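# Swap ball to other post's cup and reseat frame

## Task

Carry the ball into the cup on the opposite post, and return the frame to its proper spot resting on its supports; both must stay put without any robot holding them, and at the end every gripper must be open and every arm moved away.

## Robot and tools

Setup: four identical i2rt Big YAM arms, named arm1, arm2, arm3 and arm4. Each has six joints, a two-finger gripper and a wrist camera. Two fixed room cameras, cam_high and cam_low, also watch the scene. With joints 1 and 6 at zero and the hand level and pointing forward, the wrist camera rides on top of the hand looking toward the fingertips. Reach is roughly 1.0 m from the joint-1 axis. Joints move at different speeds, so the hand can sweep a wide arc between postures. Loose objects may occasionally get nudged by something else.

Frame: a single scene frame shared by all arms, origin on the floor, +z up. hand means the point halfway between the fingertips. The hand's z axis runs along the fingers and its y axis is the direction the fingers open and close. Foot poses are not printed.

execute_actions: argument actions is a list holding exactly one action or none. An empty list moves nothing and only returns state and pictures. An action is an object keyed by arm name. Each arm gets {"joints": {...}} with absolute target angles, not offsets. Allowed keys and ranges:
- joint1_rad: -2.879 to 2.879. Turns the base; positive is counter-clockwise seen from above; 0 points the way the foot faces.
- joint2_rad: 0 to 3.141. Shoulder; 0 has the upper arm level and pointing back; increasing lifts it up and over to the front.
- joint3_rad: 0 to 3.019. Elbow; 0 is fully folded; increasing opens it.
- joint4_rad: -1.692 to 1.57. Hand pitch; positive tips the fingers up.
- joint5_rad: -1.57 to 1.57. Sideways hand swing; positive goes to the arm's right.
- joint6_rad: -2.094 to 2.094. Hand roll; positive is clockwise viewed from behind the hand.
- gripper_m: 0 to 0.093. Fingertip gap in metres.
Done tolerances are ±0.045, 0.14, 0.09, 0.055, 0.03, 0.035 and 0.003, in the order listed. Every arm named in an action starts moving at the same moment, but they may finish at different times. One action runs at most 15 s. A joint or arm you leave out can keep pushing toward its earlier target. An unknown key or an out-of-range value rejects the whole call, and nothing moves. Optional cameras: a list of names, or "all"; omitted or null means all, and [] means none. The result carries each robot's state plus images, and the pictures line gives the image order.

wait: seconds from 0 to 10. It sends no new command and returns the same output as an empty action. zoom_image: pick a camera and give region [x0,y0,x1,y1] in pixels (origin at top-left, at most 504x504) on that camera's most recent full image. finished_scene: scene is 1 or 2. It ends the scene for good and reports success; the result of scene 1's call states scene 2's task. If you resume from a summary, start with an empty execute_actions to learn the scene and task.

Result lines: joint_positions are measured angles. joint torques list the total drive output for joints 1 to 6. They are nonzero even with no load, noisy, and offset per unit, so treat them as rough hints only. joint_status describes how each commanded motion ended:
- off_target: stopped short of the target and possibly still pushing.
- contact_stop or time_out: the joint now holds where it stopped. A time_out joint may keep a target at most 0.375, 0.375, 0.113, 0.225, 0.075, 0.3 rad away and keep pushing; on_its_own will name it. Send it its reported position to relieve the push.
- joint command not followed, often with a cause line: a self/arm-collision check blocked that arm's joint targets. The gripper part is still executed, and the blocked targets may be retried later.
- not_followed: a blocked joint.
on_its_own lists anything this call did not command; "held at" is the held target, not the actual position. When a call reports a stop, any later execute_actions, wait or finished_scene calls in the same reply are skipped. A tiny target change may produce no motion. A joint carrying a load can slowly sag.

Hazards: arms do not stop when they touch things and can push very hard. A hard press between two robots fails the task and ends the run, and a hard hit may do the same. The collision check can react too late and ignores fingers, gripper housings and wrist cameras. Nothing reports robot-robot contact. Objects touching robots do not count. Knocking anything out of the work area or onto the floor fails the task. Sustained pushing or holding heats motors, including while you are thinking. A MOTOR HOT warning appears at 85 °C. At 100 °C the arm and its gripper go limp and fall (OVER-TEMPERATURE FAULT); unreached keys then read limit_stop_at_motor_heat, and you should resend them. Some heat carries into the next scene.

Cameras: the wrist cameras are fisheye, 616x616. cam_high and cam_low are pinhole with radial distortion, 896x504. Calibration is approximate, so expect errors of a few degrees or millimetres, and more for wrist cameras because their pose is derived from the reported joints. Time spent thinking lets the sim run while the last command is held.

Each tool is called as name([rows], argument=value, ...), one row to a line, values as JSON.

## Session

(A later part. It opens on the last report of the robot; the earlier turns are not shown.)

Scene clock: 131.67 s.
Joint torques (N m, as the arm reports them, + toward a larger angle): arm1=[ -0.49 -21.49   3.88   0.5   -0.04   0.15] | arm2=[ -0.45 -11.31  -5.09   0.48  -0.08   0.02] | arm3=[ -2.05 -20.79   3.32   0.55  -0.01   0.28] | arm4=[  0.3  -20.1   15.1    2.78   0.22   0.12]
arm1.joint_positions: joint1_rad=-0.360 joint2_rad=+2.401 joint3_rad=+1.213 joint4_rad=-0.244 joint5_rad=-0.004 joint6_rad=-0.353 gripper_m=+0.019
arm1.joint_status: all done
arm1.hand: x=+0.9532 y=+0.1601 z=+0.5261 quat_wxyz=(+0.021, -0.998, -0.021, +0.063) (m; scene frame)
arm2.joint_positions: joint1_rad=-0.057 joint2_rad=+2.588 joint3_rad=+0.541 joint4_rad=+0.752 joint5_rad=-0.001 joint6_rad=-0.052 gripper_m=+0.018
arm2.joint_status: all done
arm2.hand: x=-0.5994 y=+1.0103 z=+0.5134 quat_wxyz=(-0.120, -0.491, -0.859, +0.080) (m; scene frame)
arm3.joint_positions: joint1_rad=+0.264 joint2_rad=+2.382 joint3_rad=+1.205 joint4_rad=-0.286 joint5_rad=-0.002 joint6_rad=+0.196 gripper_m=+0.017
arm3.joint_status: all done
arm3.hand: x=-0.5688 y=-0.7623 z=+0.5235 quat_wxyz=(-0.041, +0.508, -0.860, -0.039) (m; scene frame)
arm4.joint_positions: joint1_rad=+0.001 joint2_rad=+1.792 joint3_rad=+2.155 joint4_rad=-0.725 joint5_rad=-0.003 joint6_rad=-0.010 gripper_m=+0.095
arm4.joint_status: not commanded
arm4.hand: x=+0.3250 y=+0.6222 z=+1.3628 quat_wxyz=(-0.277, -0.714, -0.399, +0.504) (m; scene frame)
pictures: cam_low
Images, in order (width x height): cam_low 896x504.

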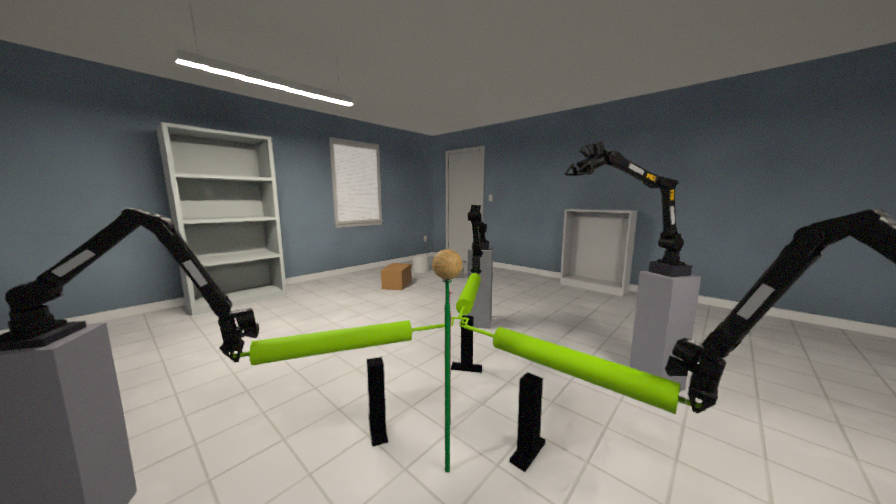

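Light frame; works. Continue.

execute_actions([
  {"arm1":{"joints":{"joint2_rad":2.25,"joint3_rad":1.185,"joint4_rad":-0.33}},"arm2":{"joints":{"joint2_rad":2.35,"joint3_rad":0.43,"joint4_rad":0.63}},"arm3":{"joints":{"joint1_rad":0.285,"joint2_rad":2.22,"joint3_rad":1.18,"joint4_rad":-0.375}}},
], cameras=[])

execute_actions([
  {"arm1":{"joints":{"joint2_rad":2.135,"joint3_rad":1.165,"joint4_rad":-0.42}},"arm2":{"joints":{"joint2_rad":2.12,"joint3_rad":0.36,"joint4_rad":0.47}},"arm3":{"joints":{"joint2_rad":2.105,"joint3_rad":1.16,"joint4_rad":-0.47}}},
], cameras=[])

execute_actions([
  {"arm1":{"joints":{"joint2_rad":2.025,"joint3_rad":1.16,"joint4_rad":-0.525}},"arm2":{"joints":{"joint2_rad":1.86,"joint3_rad":0.32,"joint4_rad":0.255}},"arm3":{"joints":{"joint2_rad":2.0,"joint3_rad":1.165,"joint4_rad":-0.575}}},
], cameras=[])

execute_actions([
  {"arm1":{"joints":{"joint2_rad":1.925,"joint3_rad":1.175,"joint4_rad":-0.635}},"arm2":{"joints":{"joint2_rad":1.585,"joint3_rad":0.315,"joint4_rad":-0.01}},"arm3":{"joints":{"joint2_rad":1.9,"joint3_rad":1.185,"joint4_rad":-0.69}}},
], cameras=[])

execute_actions([
  {"arm1":{"joints":{"joint2_rad":1.835,"joint3_rad":1.205,"joint4_rad":-0.755}},"arm2":{"joints":{"joint2_rad":1.335,"joint3_rad":0.35,"joint4_rad":-0.29}},"arm3":{"joints":{"joint2_rad":1.81,"joint3_rad":1.22,"joint4_rad":-0.81}}},
], cameras=[])

execute_actions([
  {"arm1":{"joints":{"joint2_rad":1.76,"joint3_rad":1.25,"joint4_rad":-0.875}},"arm2":{"joints":{"joint2_rad":1.14,"joint3_rad":0.41,"joint4_rad":-0.545}},"arm3":{"joints":{"joint2_rad":1.74,"joint3_rad":1.27,"joint4_rad":-0.93}}},
])

Scene clock: 149.40 s.
Joint torques (N m, as the arm reports them, + toward a larger angle): arm1=[ -0.47 -21.11   4.49   0.5   -0.05   0.14] | arm2=[ -0.55 -10.81  -3.45   0.54  -0.07   0.01] | arm3=[ -1.65 -20.58   4.15   0.69  -0.06   0.25] | arm4=[  0.27 -20.12  15.1    2.79   0.23   0.12]
arm1.joint_positions: joint1_rad=-0.360 joint2_rad=+2.282 joint3_rad=+1.177 joint4_rad=-0.323 joint5_rad=-0.004 joint6_rad=-0.352 gripper_m=+0.019
arm1.joint_status: all done
arm1.hand: x=+0.9495 y=+0.1612 z=+0.5767 quat_wxyz=(+0.021, -0.997, -0.020, +0.065) (m; scene frame)
arm2.joint_positions: joint1_rad=-0.057 joint2_rad=+2.382 joint3_rad=+0.435 joint4_rad=+0.641 joint5_rad=-0.001 joint6_rad=-0.052 gripper_m=+0.018
arm2.joint_status: all done
arm2.hand: x=-0.6015 y=+1.0149 z=+0.5670 quat_wxyz=(-0.116, -0.491, -0.860, +0.077) (m; scene frame)
arm3.joint_positions: joint1_rad=+0.277 joint2_rad=+2.258 joint3_rad=+1.170 joint4_rad=-0.374 joint5_rad=+0.000 joint6_rad=+0.198 gripper_m=+0.017
arm3.joint_status: all done
arm3.hand: x=-0.5743 y=-0.7583 z=+0.5760 quat_wxyz=(-0.042, +0.513, -0.857, -0.039) (m; scene frame)
arm4.joint_positions: joint1_rad=+0.001 joint2_rad=+1.792 joint3_rad=+2.155 joint4_rad=-0.725 joint5_rad=-0.003 joint6_rad=-0.010 gripper_m=+0.095
arm4.joint_status: not commanded
arm4.hand: x=+0.3250 y=+0.6222 z=+1.3628 quat_wxyz=(-0.277, -0.714, -0.399, +0.504) (m; scene frame)
pictures: none
No camera images: the call's "cameras" was empty. Leave "cameras" out to get every camera's image.

Scene clock: 150.33 s.
Joint torques (N m, as the arm reports them, + toward a larger angle): arm1=[ -0.3  -20.85   5.33   0.59  -0.08   0.15] | arm2=[-0.54 -9.87 -1.75  0.55 -0.08  0.02] | arm3=[ -1.58 -20.04   4.79   0.68   0.     0.25] | arm4=[  0.26 -20.16  15.09   2.79   0.22   0.12]
arm1.joint_positions: joint1_rad=-0.361 joint2_rad=+2.166 joint3_rad=+1.154 joint4_rad=-0.416 joint5_rad=-0.003 joint6_rad=-0.352 gripper_m=+0.019
arm1.joint_status: all done
arm1.hand: x=+0.9487 y=+0.1621 z=+0.6267 quat_wxyz=(+0.022, -0.997, -0.020, +0.064) (m; scene frame)
arm2.joint_positions: joint1_rad=-0.057 joint2_rad=+2.150 joint3_rad=+0.361 joint4_rad=+0.481 joint5_rad=-0.001 joint6_rad=-0.052 gripper_m=+0.018
arm2.joint_status: all done
arm2.hand: x=-0.6016 y=+1.0157 z=+0.6175 quat_wxyz=(-0.115, -0.491, -0.860, +0.076) (m; scene frame)
arm3.joint_positions: joint1_rad=+0.277 joint2_rad=+2.142 joint3_rad=+1.150 joint4_rad=-0.469 joint5_rad=-0.002 joint6_rad=+0.198 gripper_m=+0.017
arm3.joint_status: all done
arm3.hand: x=-0.5745 y=-0.7579 z=+0.6266 quat_wxyz=(-0.041, +0.513, -0.856, -0.039) (m; scene frame)
arm4.joint_positions: joint1_rad=+0.001 joint2_rad=+1.792 joint3_rad=+2.155 joint4_rad=-0.725 joint5_rad=-0.003 joint6_rad=-0.010 gripper_m=+0.095
arm4.joint_status: not commanded
arm4.hand: x=+0.3250 y=+0.6222 z=+1.3628 quat_wxyz=(-0.277, -0.714, -0.399, +0.504) (m; scene frame)
pictures: none
No camera images: the call's "cameras" was empty. Leave "cameras" out to get every camera's image.

Scene clock: 151.23 s.
Joint torques (N m, as the arm reports them, + toward a larger angle): arm1=[ -0.16 -20.19   6.02   0.58  -0.09   0.17] | arm2=[-0.31 -9.25  0.72  0.56 -0.1   0.01] | arm3=[ -1.69 -19.81   5.76   0.65  -0.02   0.25] | arm4=[  0.3  -20.1   15.09   2.79   0.23   0.12]
arm1.joint_positions: joint1_rad=-0.362 joint2_rad=+2.056 joint3_rad=+1.148 joint4_rad=-0.521 joint5_rad=-0.003 joint6_rad=-0.354 gripper_m=+0.019
arm1.joint_status: all done
arm1.hand: x=+0.9482 y=+0.1629 z=+0.6775 quat_wxyz=(+0.022, -0.997, -0.021, +0.064) (m; scene frame)
arm2.joint_positions: joint1_rad=-0.057 joint2_rad=+1.890 joint3_rad=+0.316 joint4_rad=+0.266 joint5_rad=-0.001 joint6_rad=-0.052 gripper_m=+0.018
arm2.joint_status: all done
arm2.hand: x=-0.6017 y=+1.0163 z=+0.6669 quat_wxyz=(-0.114, -0.491, -0.860, +0.076) (m; scene frame)
arm3.joint_positions: joint1_rad=+0.278 joint2_rad=+2.039 joint3_rad=+1.150 joint4_rad=-0.574 joint5_rad=-0.001 joint6_rad=+0.198 gripper_m=+0.017
arm3.joint_status: all done
arm3.hand: x=-0.5746 y=-0.7570 z=+0.6754 quat_wxyz=(-0.041, +0.513, -0.856, -0.039) (m; scene frame)
arm4.joint_positions: joint1_rad=+0.001 joint2_rad=+1.792 joint3_rad=+2.155 joint4_rad=-0.725 joint5_rad=-0.003 joint6_rad=-0.010 gripper_m=+0.095
arm4.joint_status: not commanded
arm4.hand: x=+0.3250 y=+0.6222 z=+1.3628 quat_wxyz=(-0.277, -0.714, -0.399, +0.504) (m; scene frame)
pictures: none
No camera images: the call's "cameras" was empty. Leave "cameras" out to get every camera's image.

Scene clock: 152.20 s.
Joint torques (N m, as the arm reports them, + toward a larger angle): arm1=[ -0.74 -19.34   7.72   0.37   0.04   0.1 ] | arm2=[-0.23 -7.75  3.31  0.47 -0.08  0.02] | arm3=[ -1.44 -18.75   7.53   0.34  -0.17   0.24] | arm4=[  0.27 -20.11  15.1    2.79   0.23   0.12]
arm1.joint_positions: joint1_rad=-0.355 joint2_rad=+1.952 joint3_rad=+1.148 joint4_rad=-0.624 joint5_rad=-0.006 joint6_rad=-0.348 gripper_m=+0.019
arm1.joint_status: all done
arm1.hand: x=+0.9489 y=+0.1580 z=+0.7266 quat_wxyz=(+0.020, -0.997, -0.021, +0.065) (m; scene frame)
arm2.joint_positions: joint1_rad=-0.057 joint2_rad=+1.612 joint3_rad=+0.309 joint4_rad=+0.003 joint5_rad=-0.001 joint6_rad=-0.052 gripper_m=+0.018
arm2.joint_status: all done
arm2.hand: x=-0.5996 y=+1.0130 z=+0.7184 quat_wxyz=(-0.118, -0.491, -0.860, +0.078) (m; scene frame)
arm3.joint_positions: joint1_rad=+0.278 joint2_rad=+1.931 joint3_rad=+1.151 joint4_rad=-0.681 joint5_rad=+0.003 joint6_rad=+0.199 gripper_m=+0.017
arm3.joint_status: all done
arm3.hand: x=-0.5749 y=-0.7607 z=+0.7262 quat_wxyz=(-0.042, +0.513, -0.857, -0.038) (m; scene frame)
arm4.joint_positions: joint1_rad=+0.001 joint2_rad=+1.792 joint3_rad=+2.155 joint4_rad=-0.725 joint5_rad=-0.003 joint6_rad=-0.010 gripper_m=+0.095
arm4.joint_status: not commanded
arm4.hand: x=+0.3250 y=+0.6222 z=+1.3628 quat_wxyz=(-0.277, -0.714, -0.399, +0.504) (m; scene frame)
pictures: none
No camera images: the call's "cameras" was empty. Leave "cameras" out to get every camera's image.

Scene clock: 153.17 s.
Joint torques (N m, as the arm reports them, + toward a larger angle): arm1=[ -0.95 -18.44   8.89  -0.02   0.01   0.09] | arm2=[-0.33 -5.32  7.32  0.   -0.09  0.02] | arm3=[ -1.73 -18.03   8.63  -0.02  -0.14   0.24] | arm4=[  0.29 -20.07  15.1    2.78   0.23   0.13]
arm1.joint_positions: joint1_rad=-0.354 joint2_rad=+1.859 joint3_rad=+1.170 joint4_rad=-0.734 joint5_rad=-0.005 joint6_rad=-0.347 gripper_m=+0.019
arm1.joint_status: all done
arm1.hand: x=+0.9489 y=+0.1576 z=+0.7762 quat_wxyz=(+0.021, -0.997, -0.021, +0.067) (m; scene frame)
arm2.joint_positions: joint1_rad=-0.057 joint2_rad=+1.351 joint3_rad=+0.326 joint4_rad=-0.262 joint5_rad=-0.001 joint6_rad=-0.052 gripper_m=+0.018
arm2.joint_status: all done
arm2.hand: x=-0.5995 y=+1.0132 z=+0.7701 quat_wxyz=(-0.123, -0.491, -0.859, +0.082) (m; scene frame)
arm3.joint_positions: joint1_rad=+0.278 joint2_rad=+1.841 joint3_rad=+1.177 joint4_rad=-0.794 joint5_rad=+0.001 joint6_rad=+0.199 gripper_m=+0.017
arm3.joint_status: all done
arm3.hand: x=-0.5752 y=-0.7612 z=+0.7762 quat_wxyz=(-0.043, +0.513, -0.857, -0.039) (m; scene frame)
arm4.joint_positions: joint1_rad=+0.001 joint2_rad=+1.792 joint3_rad=+2.155 joint4_rad=-0.725 joint5_rad=-0.003 joint6_rad=-0.010 gripper_m=+0.095
arm4.joint_status: not commanded
arm4.hand: x=+0.3250 y=+0.6222 z=+1.3628 quat_wxyz=(-0.277, -0.714, -0.399, +0.504) (m; scene frame)
pictures: none
No camera images: the call's "cameras" was empty. Leave "cameras" out to get every camera's image.

Scene clock: 154.13 s.
Joint torques (N m, as the arm reports them, + toward a larger angle): arm1=[ -0.73 -18.4    9.62  -0.14  -0.02   0.09] | arm2=[-0.21 -4.57  9.6  -0.15 -0.08  0.03] | arm3=[ -1.35 -18.21   9.29  -0.1   -0.1    0.25] | arm4=[  0.27 -20.12  15.1    2.79   0.23   0.13]
arm1.joint_positions: joint1_rad=-0.354 joint2_rad=+1.788 joint3_rad=+1.212 joint4_rad=-0.851 joint5_rad=-0.004 joint6_rad=-0.347 gripper_m=+0.019
arm1.joint_status: all done
arm1.hand: x=+0.9485 y=+0.1580 z=+0.8227 quat_wxyz=(+0.021, -0.997, -0.021, +0.066) (m; scene frame)
arm2.joint_positions: joint1_rad=-0.057 joint2_rad=+1.154 joint3_rad=+0.378 joint4_rad=-0.512 joint5_rad=-0.001 joint6_rad=-0.052 gripper_m=+0.018
arm2.joint_status: all done
arm2.hand: x=-0.5998 y=+1.0144 z=+0.8185 quat_wxyz=(-0.123, -0.491, -0.859, +0.082) (m; scene frame)
arm3.joint_positions: joint1_rad=+0.278 joint2_rad=+1.776 joint3_rad=+1.224 joint4_rad=-0.911 joint5_rad=+0.001 joint6_rad=+0.199 gripper_m=+0.017
arm3.joint_status: all done
arm3.hand: x=-0.5752 y=-0.7609 z=+0.8211 quat_wxyz=(-0.041, +0.513, -0.857, -0.038) (m; scene frame)
arm4.joint_positions: joint1_rad=+0.001 joint2_rad=+1.792 joint3_rad=+2.155 joint4_rad=-0.725 joint5_rad=-0.003 joint6_rad=-0.010 gripper_m=+0.095
arm4.joint_status: not commanded
arm4.hand: x=+0.3250 y=+0.6222 z=+1.3628 quat_wxyz=(-0.277, -0.714, -0.399, +0.504) (m; scene frame)
pictures: arm1_cam_wrist, arm2_cam_wrist, arm3_cam_wrist, arm4_cam_wrist, cam_high, cam_low
camera_calibration (this result's frames):
arm1_cam_wrist: T_world_to_cam=[[-0.0382822, 0.996504, 0.0742576, -0.187313], [0.878485, -0.00185397, 0.477767, -1.22065], [0.476235, 0.0835241, -0.875342, 0.376319], [0, 0, 0, 1]] pos_world=[0.885932, 0.152963, 0.926503]
arm2_cam_wrist: T_world_to_cam=[[-0.864358, -0.502254, 0.0250189, -0.0291504], [-0.466008, 0.818693, 0.335528, -1.38447], [-0.189003, 0.278357, -0.941698, 0.495902], [0, 0, 0, 1]] pos_world=[-0.576645, 0.980781, 0.932249]
arm3_cam_wrist: T_world_to_cam=[[0.878696, -0.477147, -0.0149773, 0.15225], [-0.408887, -0.768442, 0.492247, -1.216], [-0.246384, -0.426412, -0.870327, 0.369593], [0, 0, 0, 1]] pos_world=[-0.539927, -0.704182, 0.92252]
arm4_cam_wrist: T_world_to_cam=[[-0.848012, 0.529967, -0.00341833, -0.046585], [0.435884, 0.693769, -0.573314, 0.217096], [-0.301466, -0.487667, -0.819328, 1.63884], [0, 0, 0, 1]] pos_world=[0.35992, 0.67328, 1.46705]
Images, in order (width x height): arm1_cam_wrist 616x616, arm2_cam_wrist 616x616, arm3_cam_wrist 616x616, arm4_cam_wrist 616x616, cam_high 896x504, cam_low 896x504.

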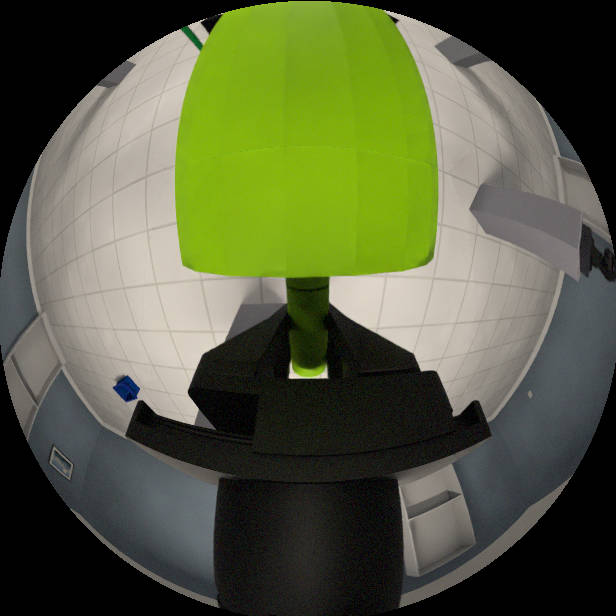

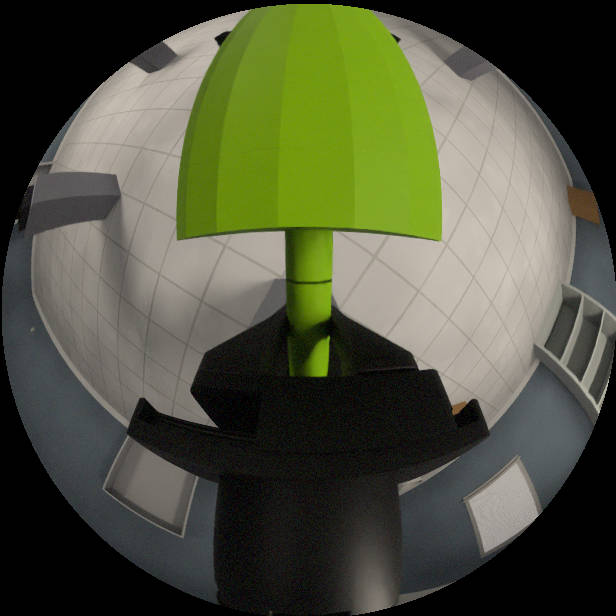

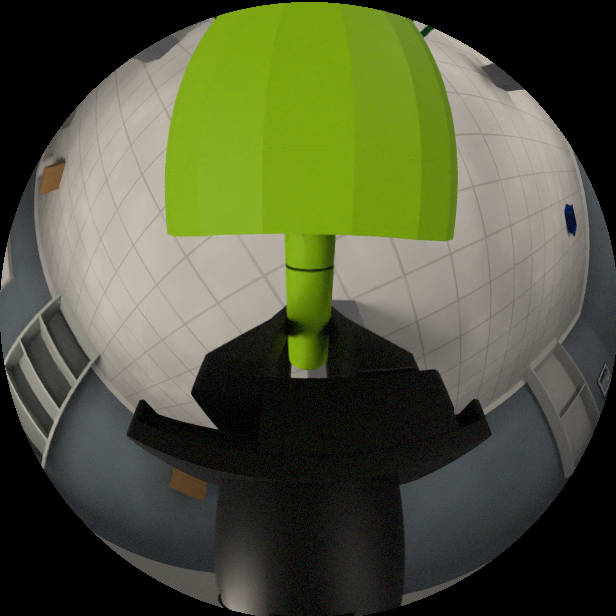

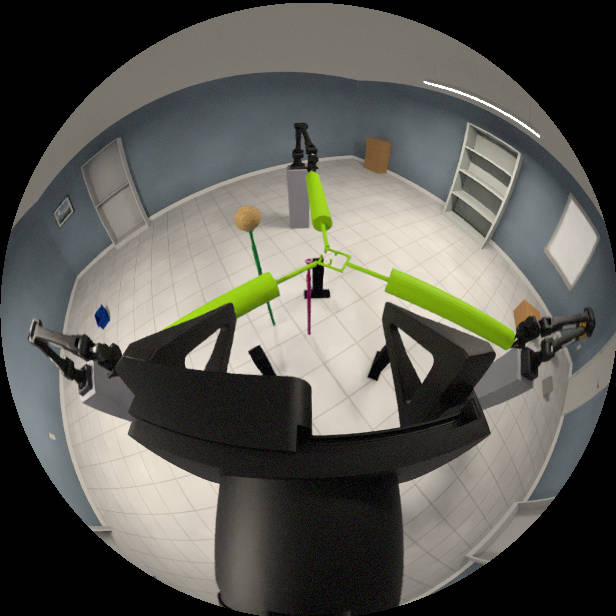

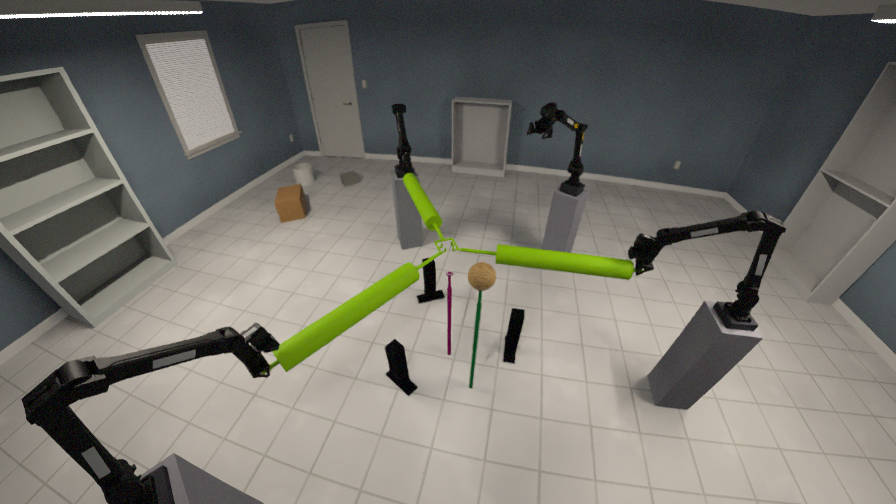

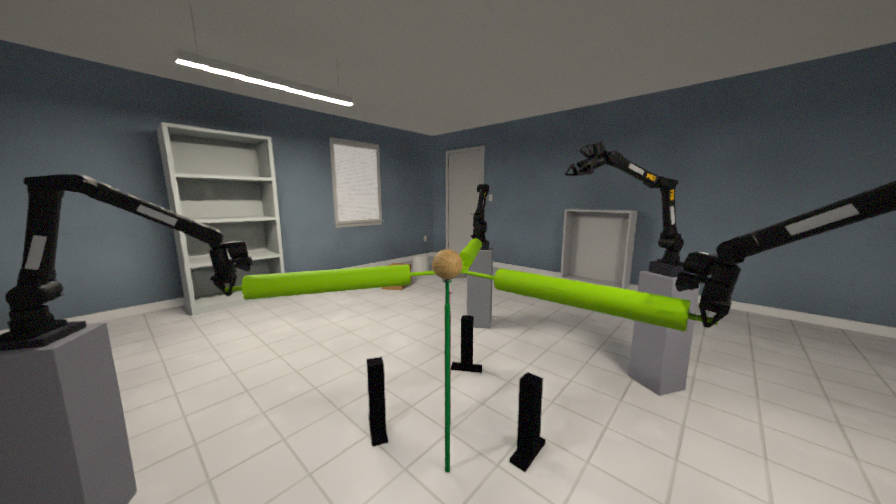

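execute_actions([
  {"arm1":{"joints":{"joint1_rad":-0.265,"joint2_rad":1.645,"joint3_rad":1.07,"joint4_rad":-0.80,"joint6_rad":-0.25}},"arm2":{"joints":{"joint1_rad":-0.025,"joint2_rad":1.375,"joint3_rad":0.60,"joint4_rad":-0.49,"joint6_rad":-0.02}},"arm3":{"joints":{"joint1_rad":0.155,"joint2_rad":1.65,"joint3_rad":1.125,"joint4_rad":-0.87,"joint6_rad":0.07}}},
], cameras=[])

execute_actions([
  {"arm1":{"joints":{"joint1_rad":-0.152,"joint2_rad":1.53,"joint3_rad":0.925,"joint4_rad":-0.77,"joint6_rad":-0.14}},"arm2":{"joints":{"joint1_rad":-0.006,"joint2_rad":1.55,"joint3_rad":0.79,"joint4_rad":-0.51,"joint6_rad":0}},"arm3":{"joints":{"joint1_rad":0.017,"joint2_rad":1.575,"joint3_rad":1.027,"joint4_rad":-0.85,"joint6_rad":-0.065}}},
], cameras=[])

execute_actions([
  {"arm1":{"joints":{"joint1_rad":-0.014,"joint2_rad":1.43,"joint3_rad":0.81,"joint4_rad":-0.76,"joint6_rad":0}},"arm2":{"joints":{"joint1_rad":0.007,"joint2_rad":1.70,"joint3_rad":0.99,"joint4_rad":-0.56,"joint6_rad":0.01}},"arm3":{"joints":{"joint1_rad":-0.134,"joint2_rad":1.52,"joint3_rad":0.96,"joint4_rad":-0.84,"joint6_rad":-0.215}}},
], cameras=[])

execute_actions([
  {"arm1":{"joints":{"joint1_rad":0.157,"joint2_rad":1.345,"joint3_rad":0.722,"joint4_rad":-0.76,"joint6_rad":0.17}},"arm2":{"joints":{"joint1_rad":0.016,"joint2_rad":1.84,"joint3_rad":1.21,"joint4_rad":-0.635,"joint6_rad":0.02}},"arm3":{"joints":{"joint1_rad":-0.30,"joint2_rad":1.487,"joint3_rad":0.922,"joint4_rad":-0.835,"joint6_rad":-0.38}},"arm4":{"joints":{"joint1_rad":0.15,"joint2_rad":2.1,"joint3_rad":2.75,"joint4_rad":-0.8}}},
], cameras=["arm4_cam_wrist","cam_high","cam_low"])

zoom_image(camera="cam_low", region=[400, 240, 500, 320])

zoom_image(camera="cam_high", region=[430, 240, 530, 320])

zoom_image(camera="arm4_cam_wrist", region=[220, 220, 380, 380])

Scene clock: 171.40 s.
Joint torques (N m, as the arm reports them, + toward a larger angle): arm1=[ -0.04 -16.47   7.95   1.3   -0.36   0.03] | arm2=[ 1.38 -6.73  9.36  1.09 -0.08  0.09] | arm3=[ -2.11 -17.18   7.93   1.07   0.15   0.08] | arm4=[  0.28 -20.1   15.1    2.78   0.23   0.12]
arm1.joint_positions: joint1_rad=-0.264 joint2_rad=+1.676 joint3_rad=+1.052 joint4_rad=-0.816 joint5_rad=+0.003 joint6_rad=-0.261 gripper_m=+0.019
arm1.joint_status: all done
arm1.hand: x=+0.9894 y=+0.1016 z=+0.8216 quat_wxyz=(+0.017, -0.998, -0.023, +0.060) (m; scene frame)
arm2.joint_positions: joint1_rad=-0.038 joint2_rad=+1.377 joint3_rad=+0.568 joint4_rad=-0.498 joint5_rad=-0.001 joint6_rad=-0.031 gripper_m=+0.018
arm2.joint_status: all done
arm2.hand: x=-0.5609 y=+0.9541 z=+0.8203 quat_wxyz=(-0.117, -0.492, -0.859, +0.074) (m; scene frame)
arm3.joint_positions: joint1_rad=+0.153 joint2_rad=+1.692 joint3_rad=+1.098 joint4_rad=-0.878 joint5_rad=-0.006 joint6_rad=+0.080 gripper_m=+0.017
arm3.joint_status: all done
arm3.hand: x=-0.5328 y=-0.8208 z=+0.8180 quat_wxyz=(-0.040, +0.511, -0.858, -0.033) (m; scene frame)
arm4.joint_positions: joint1_rad=+0.001 joint2_rad=+1.792 joint3_rad=+2.155 joint4_rad=-0.725 joint5_rad=-0.003 joint6_rad=-0.010 gripper_m=+0.095
arm4.joint_status: not commanded
arm4.hand: x=+0.3250 y=+0.6222 z=+1.3628 quat_wxyz=(-0.277, -0.714, -0.399, +0.504) (m; scene frame)
pictures: none
No camera images: the call's "cameras" was empty. Leave "cameras" out to get every camera's image.

Scene clock: 172.30 s.
Joint torques (N m, as the arm reports them, + toward a larger angle): arm1=[ -0.08 -14.19   8.17   0.97  -0.49   0.04] | arm2=[ 1.6  -9.42  9.95  0.46 -0.09  0.1 ] | arm3=[ -1.97 -15.46   7.85   0.98   0.23   0.1 ] | arm4=[  0.27 -20.12  15.1    2.78   0.22   0.12]
arm1.joint_positions: joint1_rad=-0.151 joint2_rad=+1.559 joint3_rad=+0.902 joint4_rad=-0.777 joint5_rad=+0.006 joint6_rad=-0.150 gripper_m=+0.019
arm1.joint_status: all done
arm1.hand: x=+1.0309 y=+0.0445 z=+0.8216 quat_wxyz=(+0.012, -0.998, -0.024, +0.064) (m; scene frame)
arm2.joint_positions: joint1_rad=-0.018 joint2_rad=+1.557 joint3_rad=+0.751 joint4_rad=-0.498 joint5_rad=-0.001 joint6_rad=-0.011 gripper_m=+0.018
arm2.joint_status: all done
arm2.hand: x=-0.5202 y=+0.8959 z=+0.8172 quat_wxyz=(-0.120, -0.492, -0.859, +0.073) (m; scene frame)
arm3.joint_positions: joint1_rad=+0.015 joint2_rad=+1.616 joint3_rad=+1.000 joint4_rad=-0.855 joint5_rad=-0.008 joint6_rad=-0.057 gripper_m=+0.017
arm3.joint_status: all done
arm3.hand: x=-0.4922 y=-0.8790 z=+0.8186 quat_wxyz=(-0.044, +0.510, -0.858, -0.029) (m; scene frame)
arm4.joint_positions: joint1_rad=+0.001 joint2_rad=+1.792 joint3_rad=+2.155 joint4_rad=-0.725 joint5_rad=-0.003 joint6_rad=-0.010 gripper_m=+0.095
arm4.joint_status: not commanded
arm4.hand: x=+0.3250 y=+0.6222 z=+1.3628 quat_wxyz=(-0.277, -0.714, -0.399, +0.504) (m; scene frame)
pictures: none
No camera images: the call's "cameras" was empty. Leave "cameras" out to get every camera's image.

Scene clock: 173.20 s.
Joint torques (N m, as the arm reports them, + toward a larger angle): arm1=[ -0.05 -12.1    8.18   0.84  -0.59   0.06] | arm2=[  1.15 -12.16  10.88   0.21  -0.17   0.09] | arm3=[ -2.12 -14.58   7.6    0.88   0.38   0.07] | arm4=[  0.26 -20.14  15.1    2.78   0.22   0.12]
arm1.joint_positions: joint1_rad=-0.013 joint2_rad=+1.457 joint3_rad=+0.786 joint4_rad=-0.763 joint5_rad=+0.009 joint6_rad=-0.014 gripper_m=+0.019
arm1.joint_status: all done
arm1.hand: x=+1.0709 y=-0.0114 z=+0.8223 quat_wxyz=(+0.004, -0.998, -0.024, +0.065) (m; scene frame)
arm2.joint_positions: joint1_rad=-0.003 joint2_rad=+1.712 joint3_rad=+0.944 joint4_rad=-0.539 joint5_rad=+0.001 joint6_rad=+0.003 gripper_m=+0.018
arm2.joint_status: all done
arm2.hand: x=-0.4809 y=+0.8408 z=+0.8139 quat_wxyz=(-0.119, -0.492, -0.859, +0.071) (m; scene frame)
arm3.joint_positions: joint1_rad=-0.133 joint2_rad=+1.561 joint3_rad=+0.935 joint4_rad=-0.844 joint5_rad=-0.012 joint6_rad=-0.206 gripper_m=+0.017
arm3.joint_status: all done
arm3.hand: x=-0.4541 y=-0.9343 z=+0.8194 quat_wxyz=(-0.047, +0.511, -0.858, -0.024) (m; scene frame)
arm4.joint_positions: joint1_rad=+0.001 joint2_rad=+1.792 joint3_rad=+2.155 joint4_rad=-0.725 joint5_rad=-0.003 joint6_rad=-0.010 gripper_m=+0.095
arm4.joint_status: not commanded
arm4.hand: x=+0.3250 y=+0.6222 z=+1.3628 quat_wxyz=(-0.277, -0.714, -0.399, +0.504) (m; scene frame)
pictures: none
No camera images: the call's "cameras" was empty. Leave "cameras" out to get every camera's image.

Scene clock: 174.83 s.
Joint torques (N m, as the arm reports them, + toward a larger angle): arm1=[  0.05 -10.56   8.13   0.77  -0.72   0.06] | arm2=[  0.92 -14.61  11.9    0.15  -0.23   0.05] | arm3=[ -2.52 -14.32   7.51   0.87   0.52   0.07] | arm4=[  0.44 -23.59  14.18   1.55   0.12   0.11]
arm1.joint_positions: joint1_rad=+0.157 joint2_rad=+1.371 joint3_rad=+0.698 joint4_rad=-0.760 joint5_rad=+0.012 joint6_rad=+0.156 gripper_m=+0.019
arm1.joint_status: all done
arm1.hand: x=+1.1108 y=-0.0679 z=+0.8227 quat_wxyz=(-0.006, -0.998, -0.024, +0.065) (m; scene frame)
arm2.joint_positions: joint1_rad=+0.008 joint2_rad=+1.854 joint3_rad=+1.158 joint4_rad=-0.613 joint5_rad=+0.003 joint6_rad=+0.014 gripper_m=+0.018
arm2.joint_status: all done
arm2.hand: x=-0.4412 y=+0.7851 z=+0.8139 quat_wxyz=(-0.118, -0.492, -0.860, +0.070) (m; scene frame)
arm3.joint_positions: joint1_rad=-0.296 joint2_rad=+1.531 joint3_rad=+0.899 joint4_rad=-0.838 joint5_rad=-0.015 joint6_rad=-0.369 gripper_m=+0.017
arm3.joint_status: all done
arm3.hand: x=-0.4160 y=-0.9905 z=+0.8187 quat_wxyz=(-0.049, +0.511, -0.858, -0.018) (m; scene frame)
arm4.joint_positions: joint1_rad=+0.146 joint2_rad=+2.091 joint3_rad=+2.703 joint4_rad=-0.787 joint5_rad=-0.001 joint6_rad=-0.009 gripper_m=+0.095
arm4.joint_status: all done
arm4.hand: x=+0.3956 y=+0.5117 z=+1.4317 quat_wxyz=(-0.351, -0.636, -0.418, +0.546) (m; scene frame)
pictures: arm4_cam_wrist, cam_high, cam_low
camera_calibration (this result's frames):
arm4_cam_wrist: T_world_to_cam=[[-0.915022, 0.403403, -0.000895259, 0.159754], [0.282732, 0.639724, -0.714714, 0.593264], [-0.287745, -0.654232, -0.699416, 1.57079], [0, 0, 0, 1]] pos_world=[0.430431, 0.583694, 1.5228]
Images, in order (width x height): arm4_cam_wrist 616x616, cam_high 896x504, cam_low 896x504.

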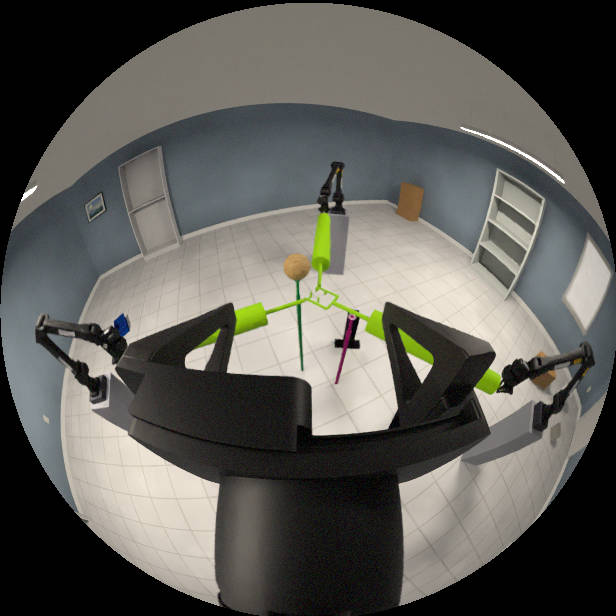

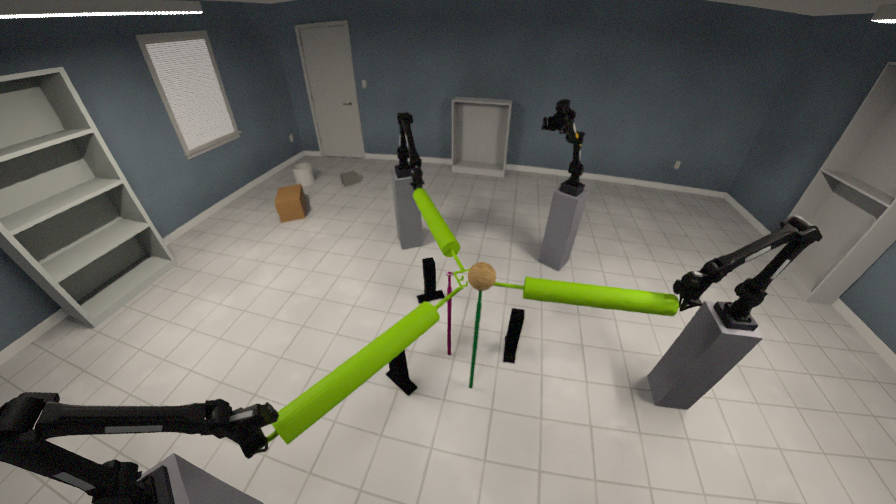

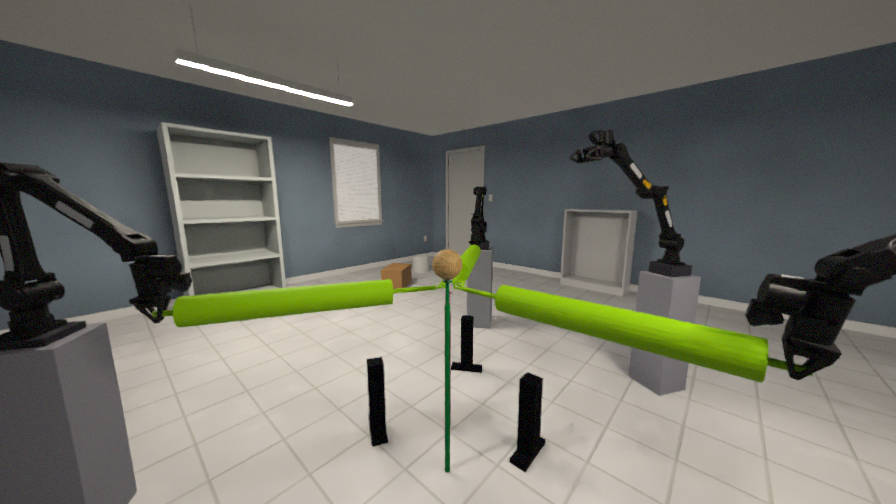

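Region (400, 240, 500, 320) of cam_low's 896x504 image, scaled by 5.040, with more detail than that image has; it fills the top 403 rows of this view, and the rest is white.

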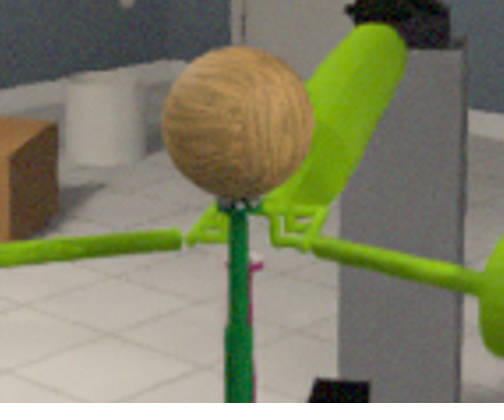

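Region (430, 240, 530, 320) of cam_high's 896x504 image, scaled by 5.040, with more detail than that image has; it fills the top 403 rows of this view, and the rest is white.

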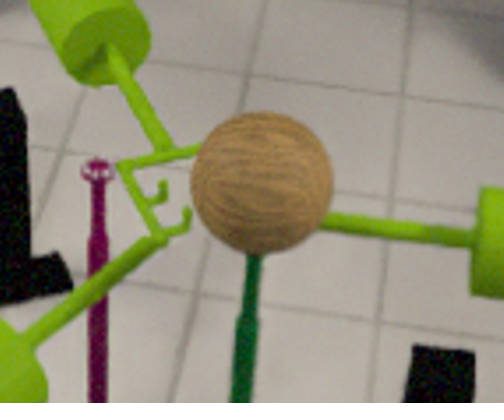

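Region (220, 220, 380, 380) of arm4_cam_wrist's 616x616 image, scaled by 3.150, with more detail than that image has.

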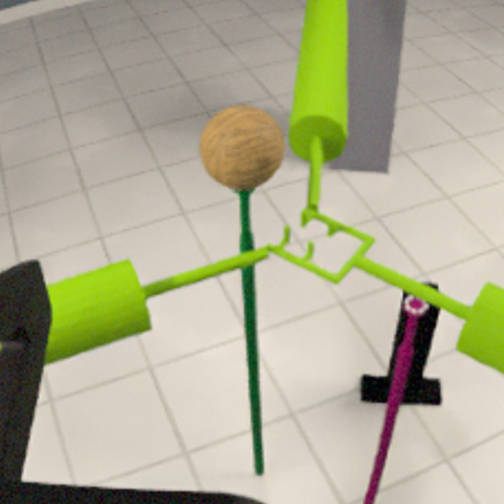

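execute_actions([
  {"arm1":{"joints":{"joint1_rad":0.328,"joint2_rad":1.28,"joint3_rad":0.672,"joint4_rad":-0.77,"joint6_rad":0.34}},"arm2":{"joints":{"joint1_rad":0.03,"joint2_rad":1.95,"joint3_rad":1.42,"joint4_rad":-0.72,"joint6_rad":0.03}},"arm3":{"joints":{"joint1_rad":-0.45,"joint2_rad":1.487,"joint3_rad":0.955,"joint6_rad":-0.53}}},
], cameras=["arm4_cam_wrist","cam_high","cam_low"])

zoom_image(camera="cam_low", region=[400, 240, 500, 320])

zoom_image(camera="cam_high", region=[430, 240, 530, 320])

zoom_image(camera="arm4_cam_wrist", region=[260, 240, 360, 320])

Scene clock: 189.83 s.
Joint torques (N m, as the arm reports them, + toward a larger angle): arm1=[-0.11 -9.73  8.23  0.84 -0.75  0.03] | arm2=[  1.24 -16.54  12.87   0.27  -0.28   0.05] | arm3=[ -2.73 -14.43   9.57   1.     0.61   0.03] | arm4=[  0.63 -23.54  14.19   1.53   0.12   0.11]
arm1.joint_positions: joint1_rad=+0.328 joint2_rad=+1.309 joint3_rad=+0.648 joint4_rad=-0.773 joint5_rad=+0.014 joint6_rad=+0.328 gripper_m=+0.019
arm1.joint_status: all done
arm1.hand: x=+1.1470 y=-0.1167 z=+0.8254 quat_wxyz=(-0.017, -0.998, -0.024, +0.063) (m; scene frame)
arm2.joint_positions: joint1_rad=+0.018 joint2_rad=+1.966 joint3_rad=+1.362 joint4_rad=-0.700 joint5_rad=+0.005 joint6_rad=+0.024 gripper_m=+0.018
arm2.joint_status: all done
arm2.hand: x=-0.4050 y=+0.7372 z=+0.8215 quat_wxyz=(-0.120, -0.492, -0.859, +0.071) (m; scene frame)
arm3.joint_positions: joint1_rad=-0.442 joint2_rad=+1.531 joint3_rad=+0.899 joint4_rad=-0.842 joint5_rad=-0.017 joint6_rad=-0.516 gripper_m=+0.017
arm3.joint_status: all done
arm3.hand: x=-0.3815 y=-1.0385 z=+0.8184 quat_wxyz=(-0.049, +0.511, -0.858, -0.012) (m; scene frame)
arm4.joint_positions: joint1_rad=+0.146 joint2_rad=+2.091 joint3_rad=+2.703 joint4_rad=-0.787 joint5_rad=-0.001 joint6_rad=-0.009 gripper_m=+0.095
arm4.joint_status: not commanded
arm4.hand: x=+0.3956 y=+0.5117 z=+1.4317 quat_wxyz=(-0.351, -0.636, -0.418, +0.546) (m; scene frame)
pictures: arm4_cam_wrist, cam_high, cam_low
camera_calibration (this result's frames):
arm4_cam_wrist: T_world_to_cam=[[-0.915022, 0.403403, -0.000895259, 0.159754], [0.282732, 0.639724, -0.714714, 0.593264], [-0.287745, -0.654232, -0.699416, 1.57079], [0, 0, 0, 1]] pos_world=[0.430431, 0.583694, 1.5228]
Images, in order (width x height): arm4_cam_wrist 616x616, cam_high 896x504, cam_low 896x504.

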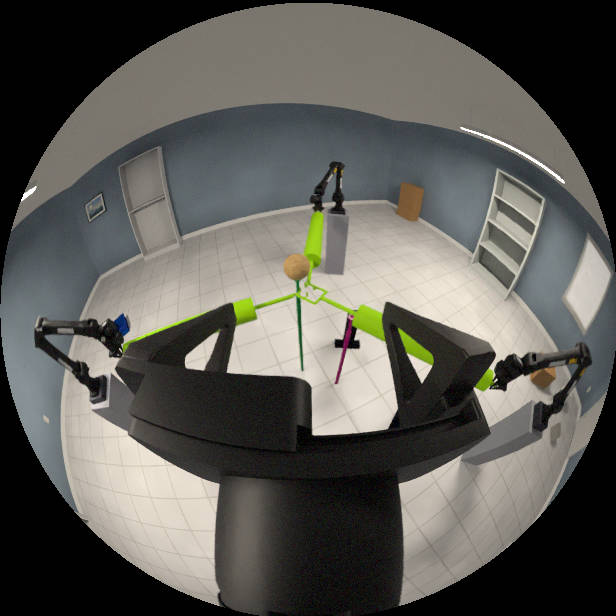

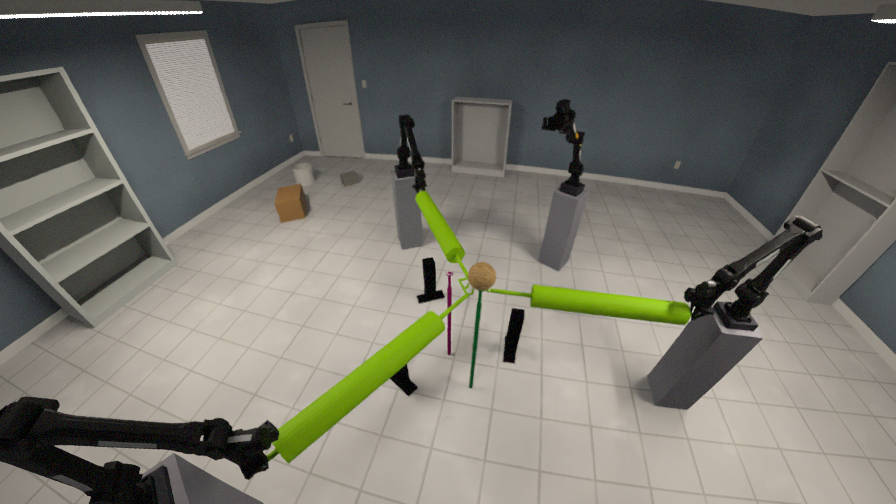

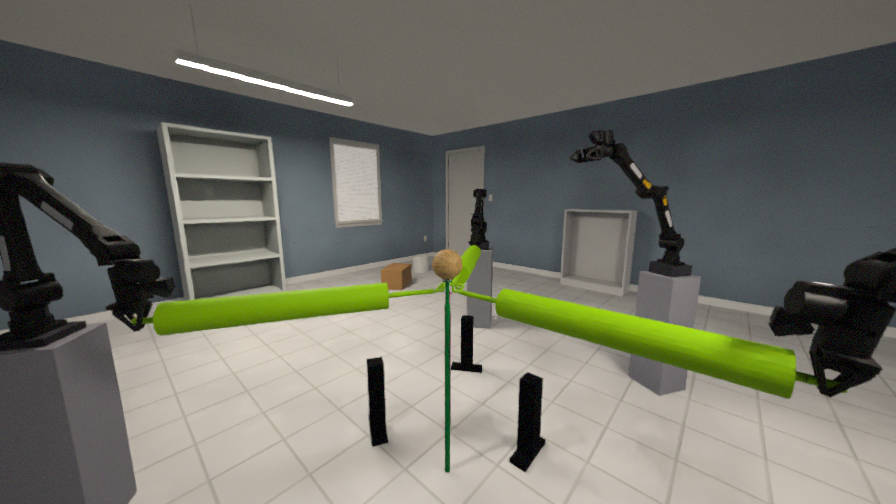

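Region (400, 240, 500, 320) of cam_low's 896x504 image, scaled by 5.040, with more detail than that image has; it fills the top 403 rows of this view, and the rest is white.

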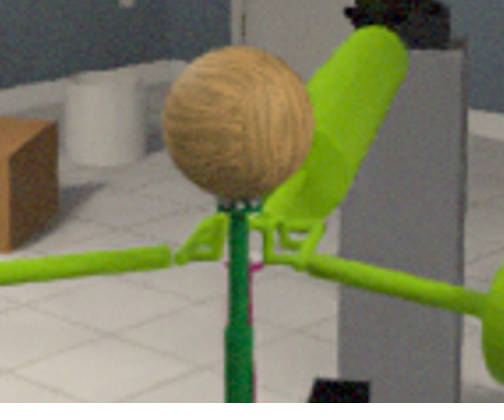

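Region (430, 240, 530, 320) of cam_high's 896x504 image, scaled by 5.040, with more detail than that image has; it fills the top 403 rows of this view, and the rest is white.

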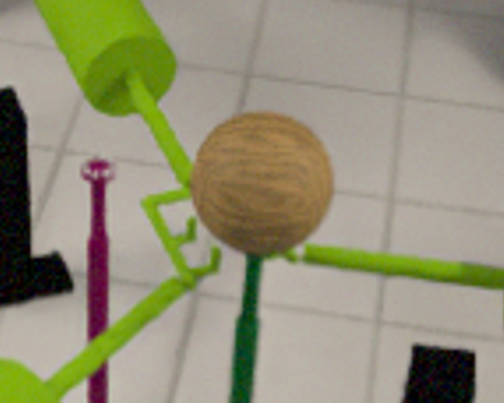

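Region (260, 240, 360, 320) of arm4_cam_wrist's 616x616 image, scaled by 5.040, with more detail than that image has; it fills the top 403 rows of this view, and the rest is white.

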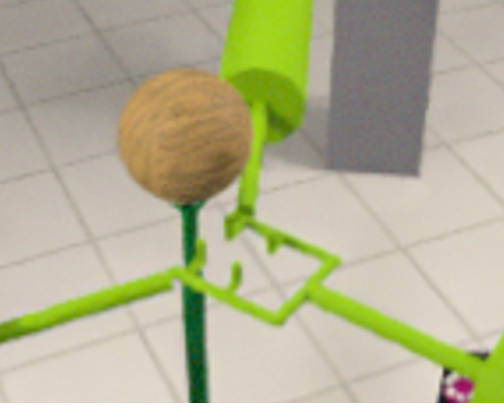

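execute_actions([
  {"arm1":{"joints":{"joint1_rad":0.5,"joint2_rad":1.265,"joint3_rad":0.66,"joint6_rad":0.51}},"arm2":{"joints":{"joint2_rad":2.07,"joint3_rad":1.63,"joint4_rad":-0.805}},"arm3":{"joints":{"joint1_rad":-0.585,"joint3_rad":0.97,"joint6_rad":-0.665}}},
], cameras=["arm4_cam_wrist","cam_high","cam_low"])

zoom_image(camera="cam_low", region=[415, 260, 485, 310])

zoom_image(camera="cam_high", region=[445, 265, 515, 320])

zoom_image(camera="arm4_cam_wrist", region=[265, 255, 335, 310])

Scene clock: 196.50 s.
Joint torques (N m, as the arm reports them, + toward a larger angle): arm1=[ -0.03 -10.13   8.07   0.82  -0.75   0.  ] | arm2=[  1.04 -18.5   13.72   0.18  -0.35   0.05] | arm3=[ -3.1  -14.25  10.42   1.08   0.65   0.  ] | arm4=[  0.63 -23.59  14.18   1.55   0.12   0.11]
arm1.joint_positions: joint1_rad=+0.501 joint2_rad=+1.300 joint3_rad=+0.638 joint4_rad=-0.773 joint5_rad=+0.014 joint6_rad=+0.502 gripper_m=+0.019
arm1.joint_status: all done
arm1.hand: x=+1.1749 y=-0.1649 z=+0.8248 quat_wxyz=(-0.028, -0.998, -0.023, +0.059) (m; scene frame)
arm2.joint_positions: joint1_rad=+0.018 joint2_rad=+2.090 joint3_rad=+1.566 joint4_rad=-0.783 joint5_rad=+0.006 joint6_rad=+0.025 gripper_m=+0.018
arm2.joint_status: all done
arm2.hand: x=-0.3766 y=+0.6909 z=+0.8200 quat_wxyz=(-0.119, -0.492, -0.859, +0.071) (m; scene frame)
arm3.joint_positions: joint1_rad=-0.573 joint2_rad=+1.531 joint3_rad=+0.899 joint4_rad=-0.844 joint5_rad=-0.019 joint6_rad=-0.646 gripper_m=+0.017
arm3.joint_status: all done
arm3.hand: x=-0.3564 y=-1.0851 z=+0.8183 quat_wxyz=(-0.050, +0.511, -0.858, -0.006) (m; scene frame)
arm4.joint_positions: joint1_rad=+0.146 joint2_rad=+2.091 joint3_rad=+2.703 joint4_rad=-0.787 joint5_rad=-0.001 joint6_rad=-0.009 gripper_m=+0.095
arm4.joint_status: not commanded
arm4.hand: x=+0.3956 y=+0.5117 z=+1.4317 quat_wxyz=(-0.351, -0.636, -0.418, +0.546) (m; scene frame)
pictures: arm4_cam_wrist, cam_high, cam_low
camera_calibration (this result's frames):
arm4_cam_wrist: T_world_to_cam=[[-0.915022, 0.403403, -0.000895259, 0.159754], [0.282732, 0.639724, -0.714714, 0.593264], [-0.287745, -0.654232, -0.699416, 1.57079], [0, 0, 0, 1]] pos_world=[0.430431, 0.583694, 1.5228]
Images, in order (width x height): arm4_cam_wrist 616x616, cam_high 896x504, cam_low 896x504.

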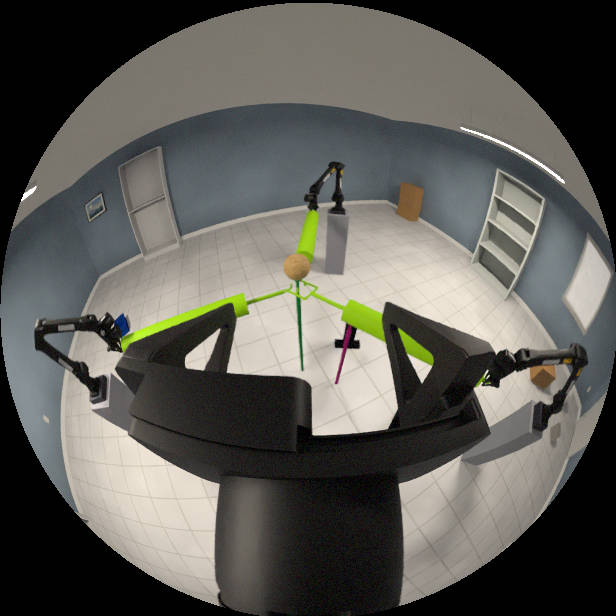

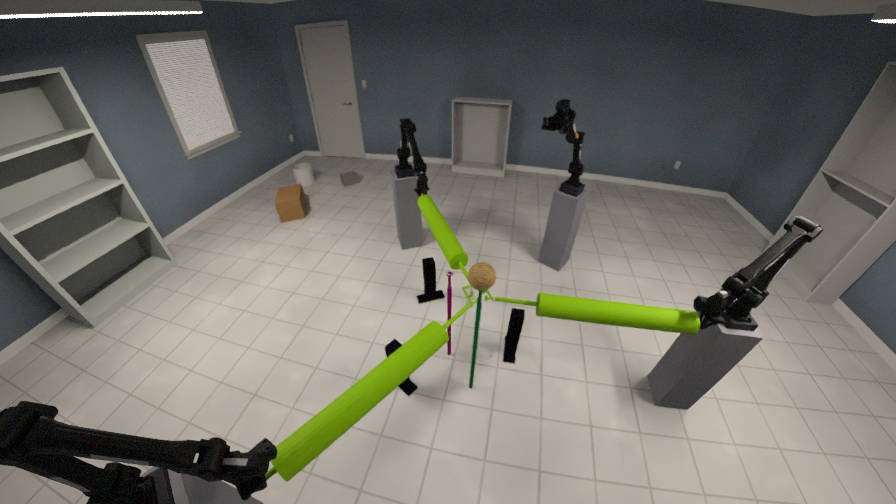

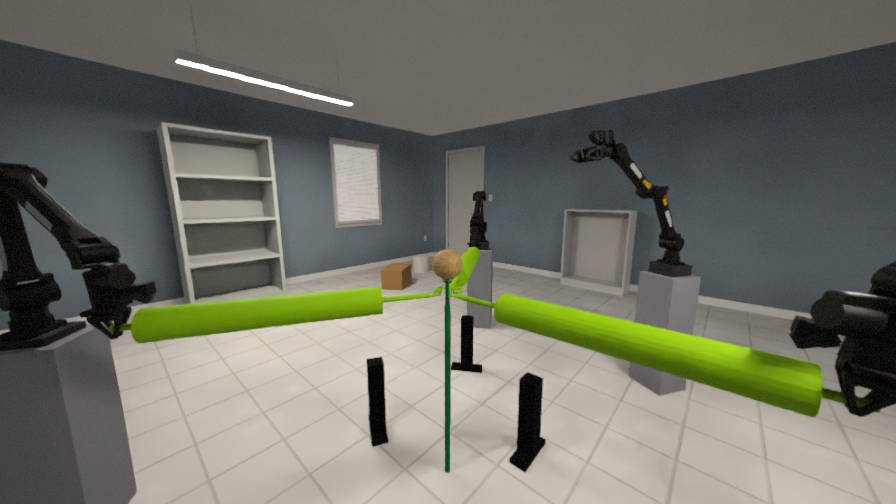

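Region (415, 260, 485, 310) of cam_low's 896x504 image, scaled by 7.200, with more detail than that image has; it fills the top 360 rows of this view, and the rest is white.

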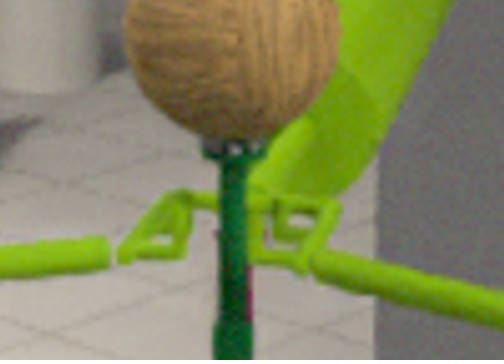

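Region (445, 265, 515, 320) of cam_high's 896x504 image, scaled by 7.200, with more detail than that image has; it fills the top 396 rows of this view, and the rest is white.

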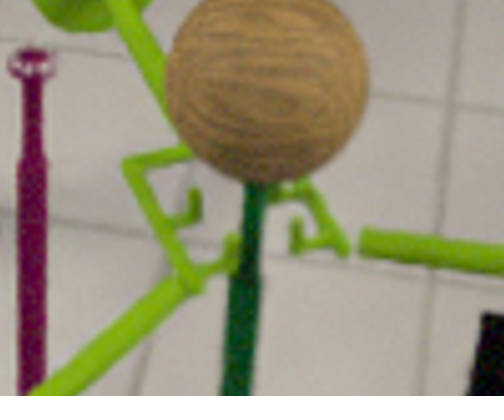

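Region (265, 255, 335, 310) of arm4_cam_wrist's 616x616 image, scaled by 7.200, with more detail than that image has; it fills the top 396 rows of this view, and the rest is white.

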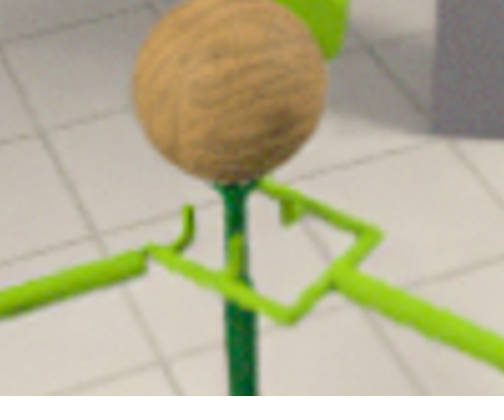

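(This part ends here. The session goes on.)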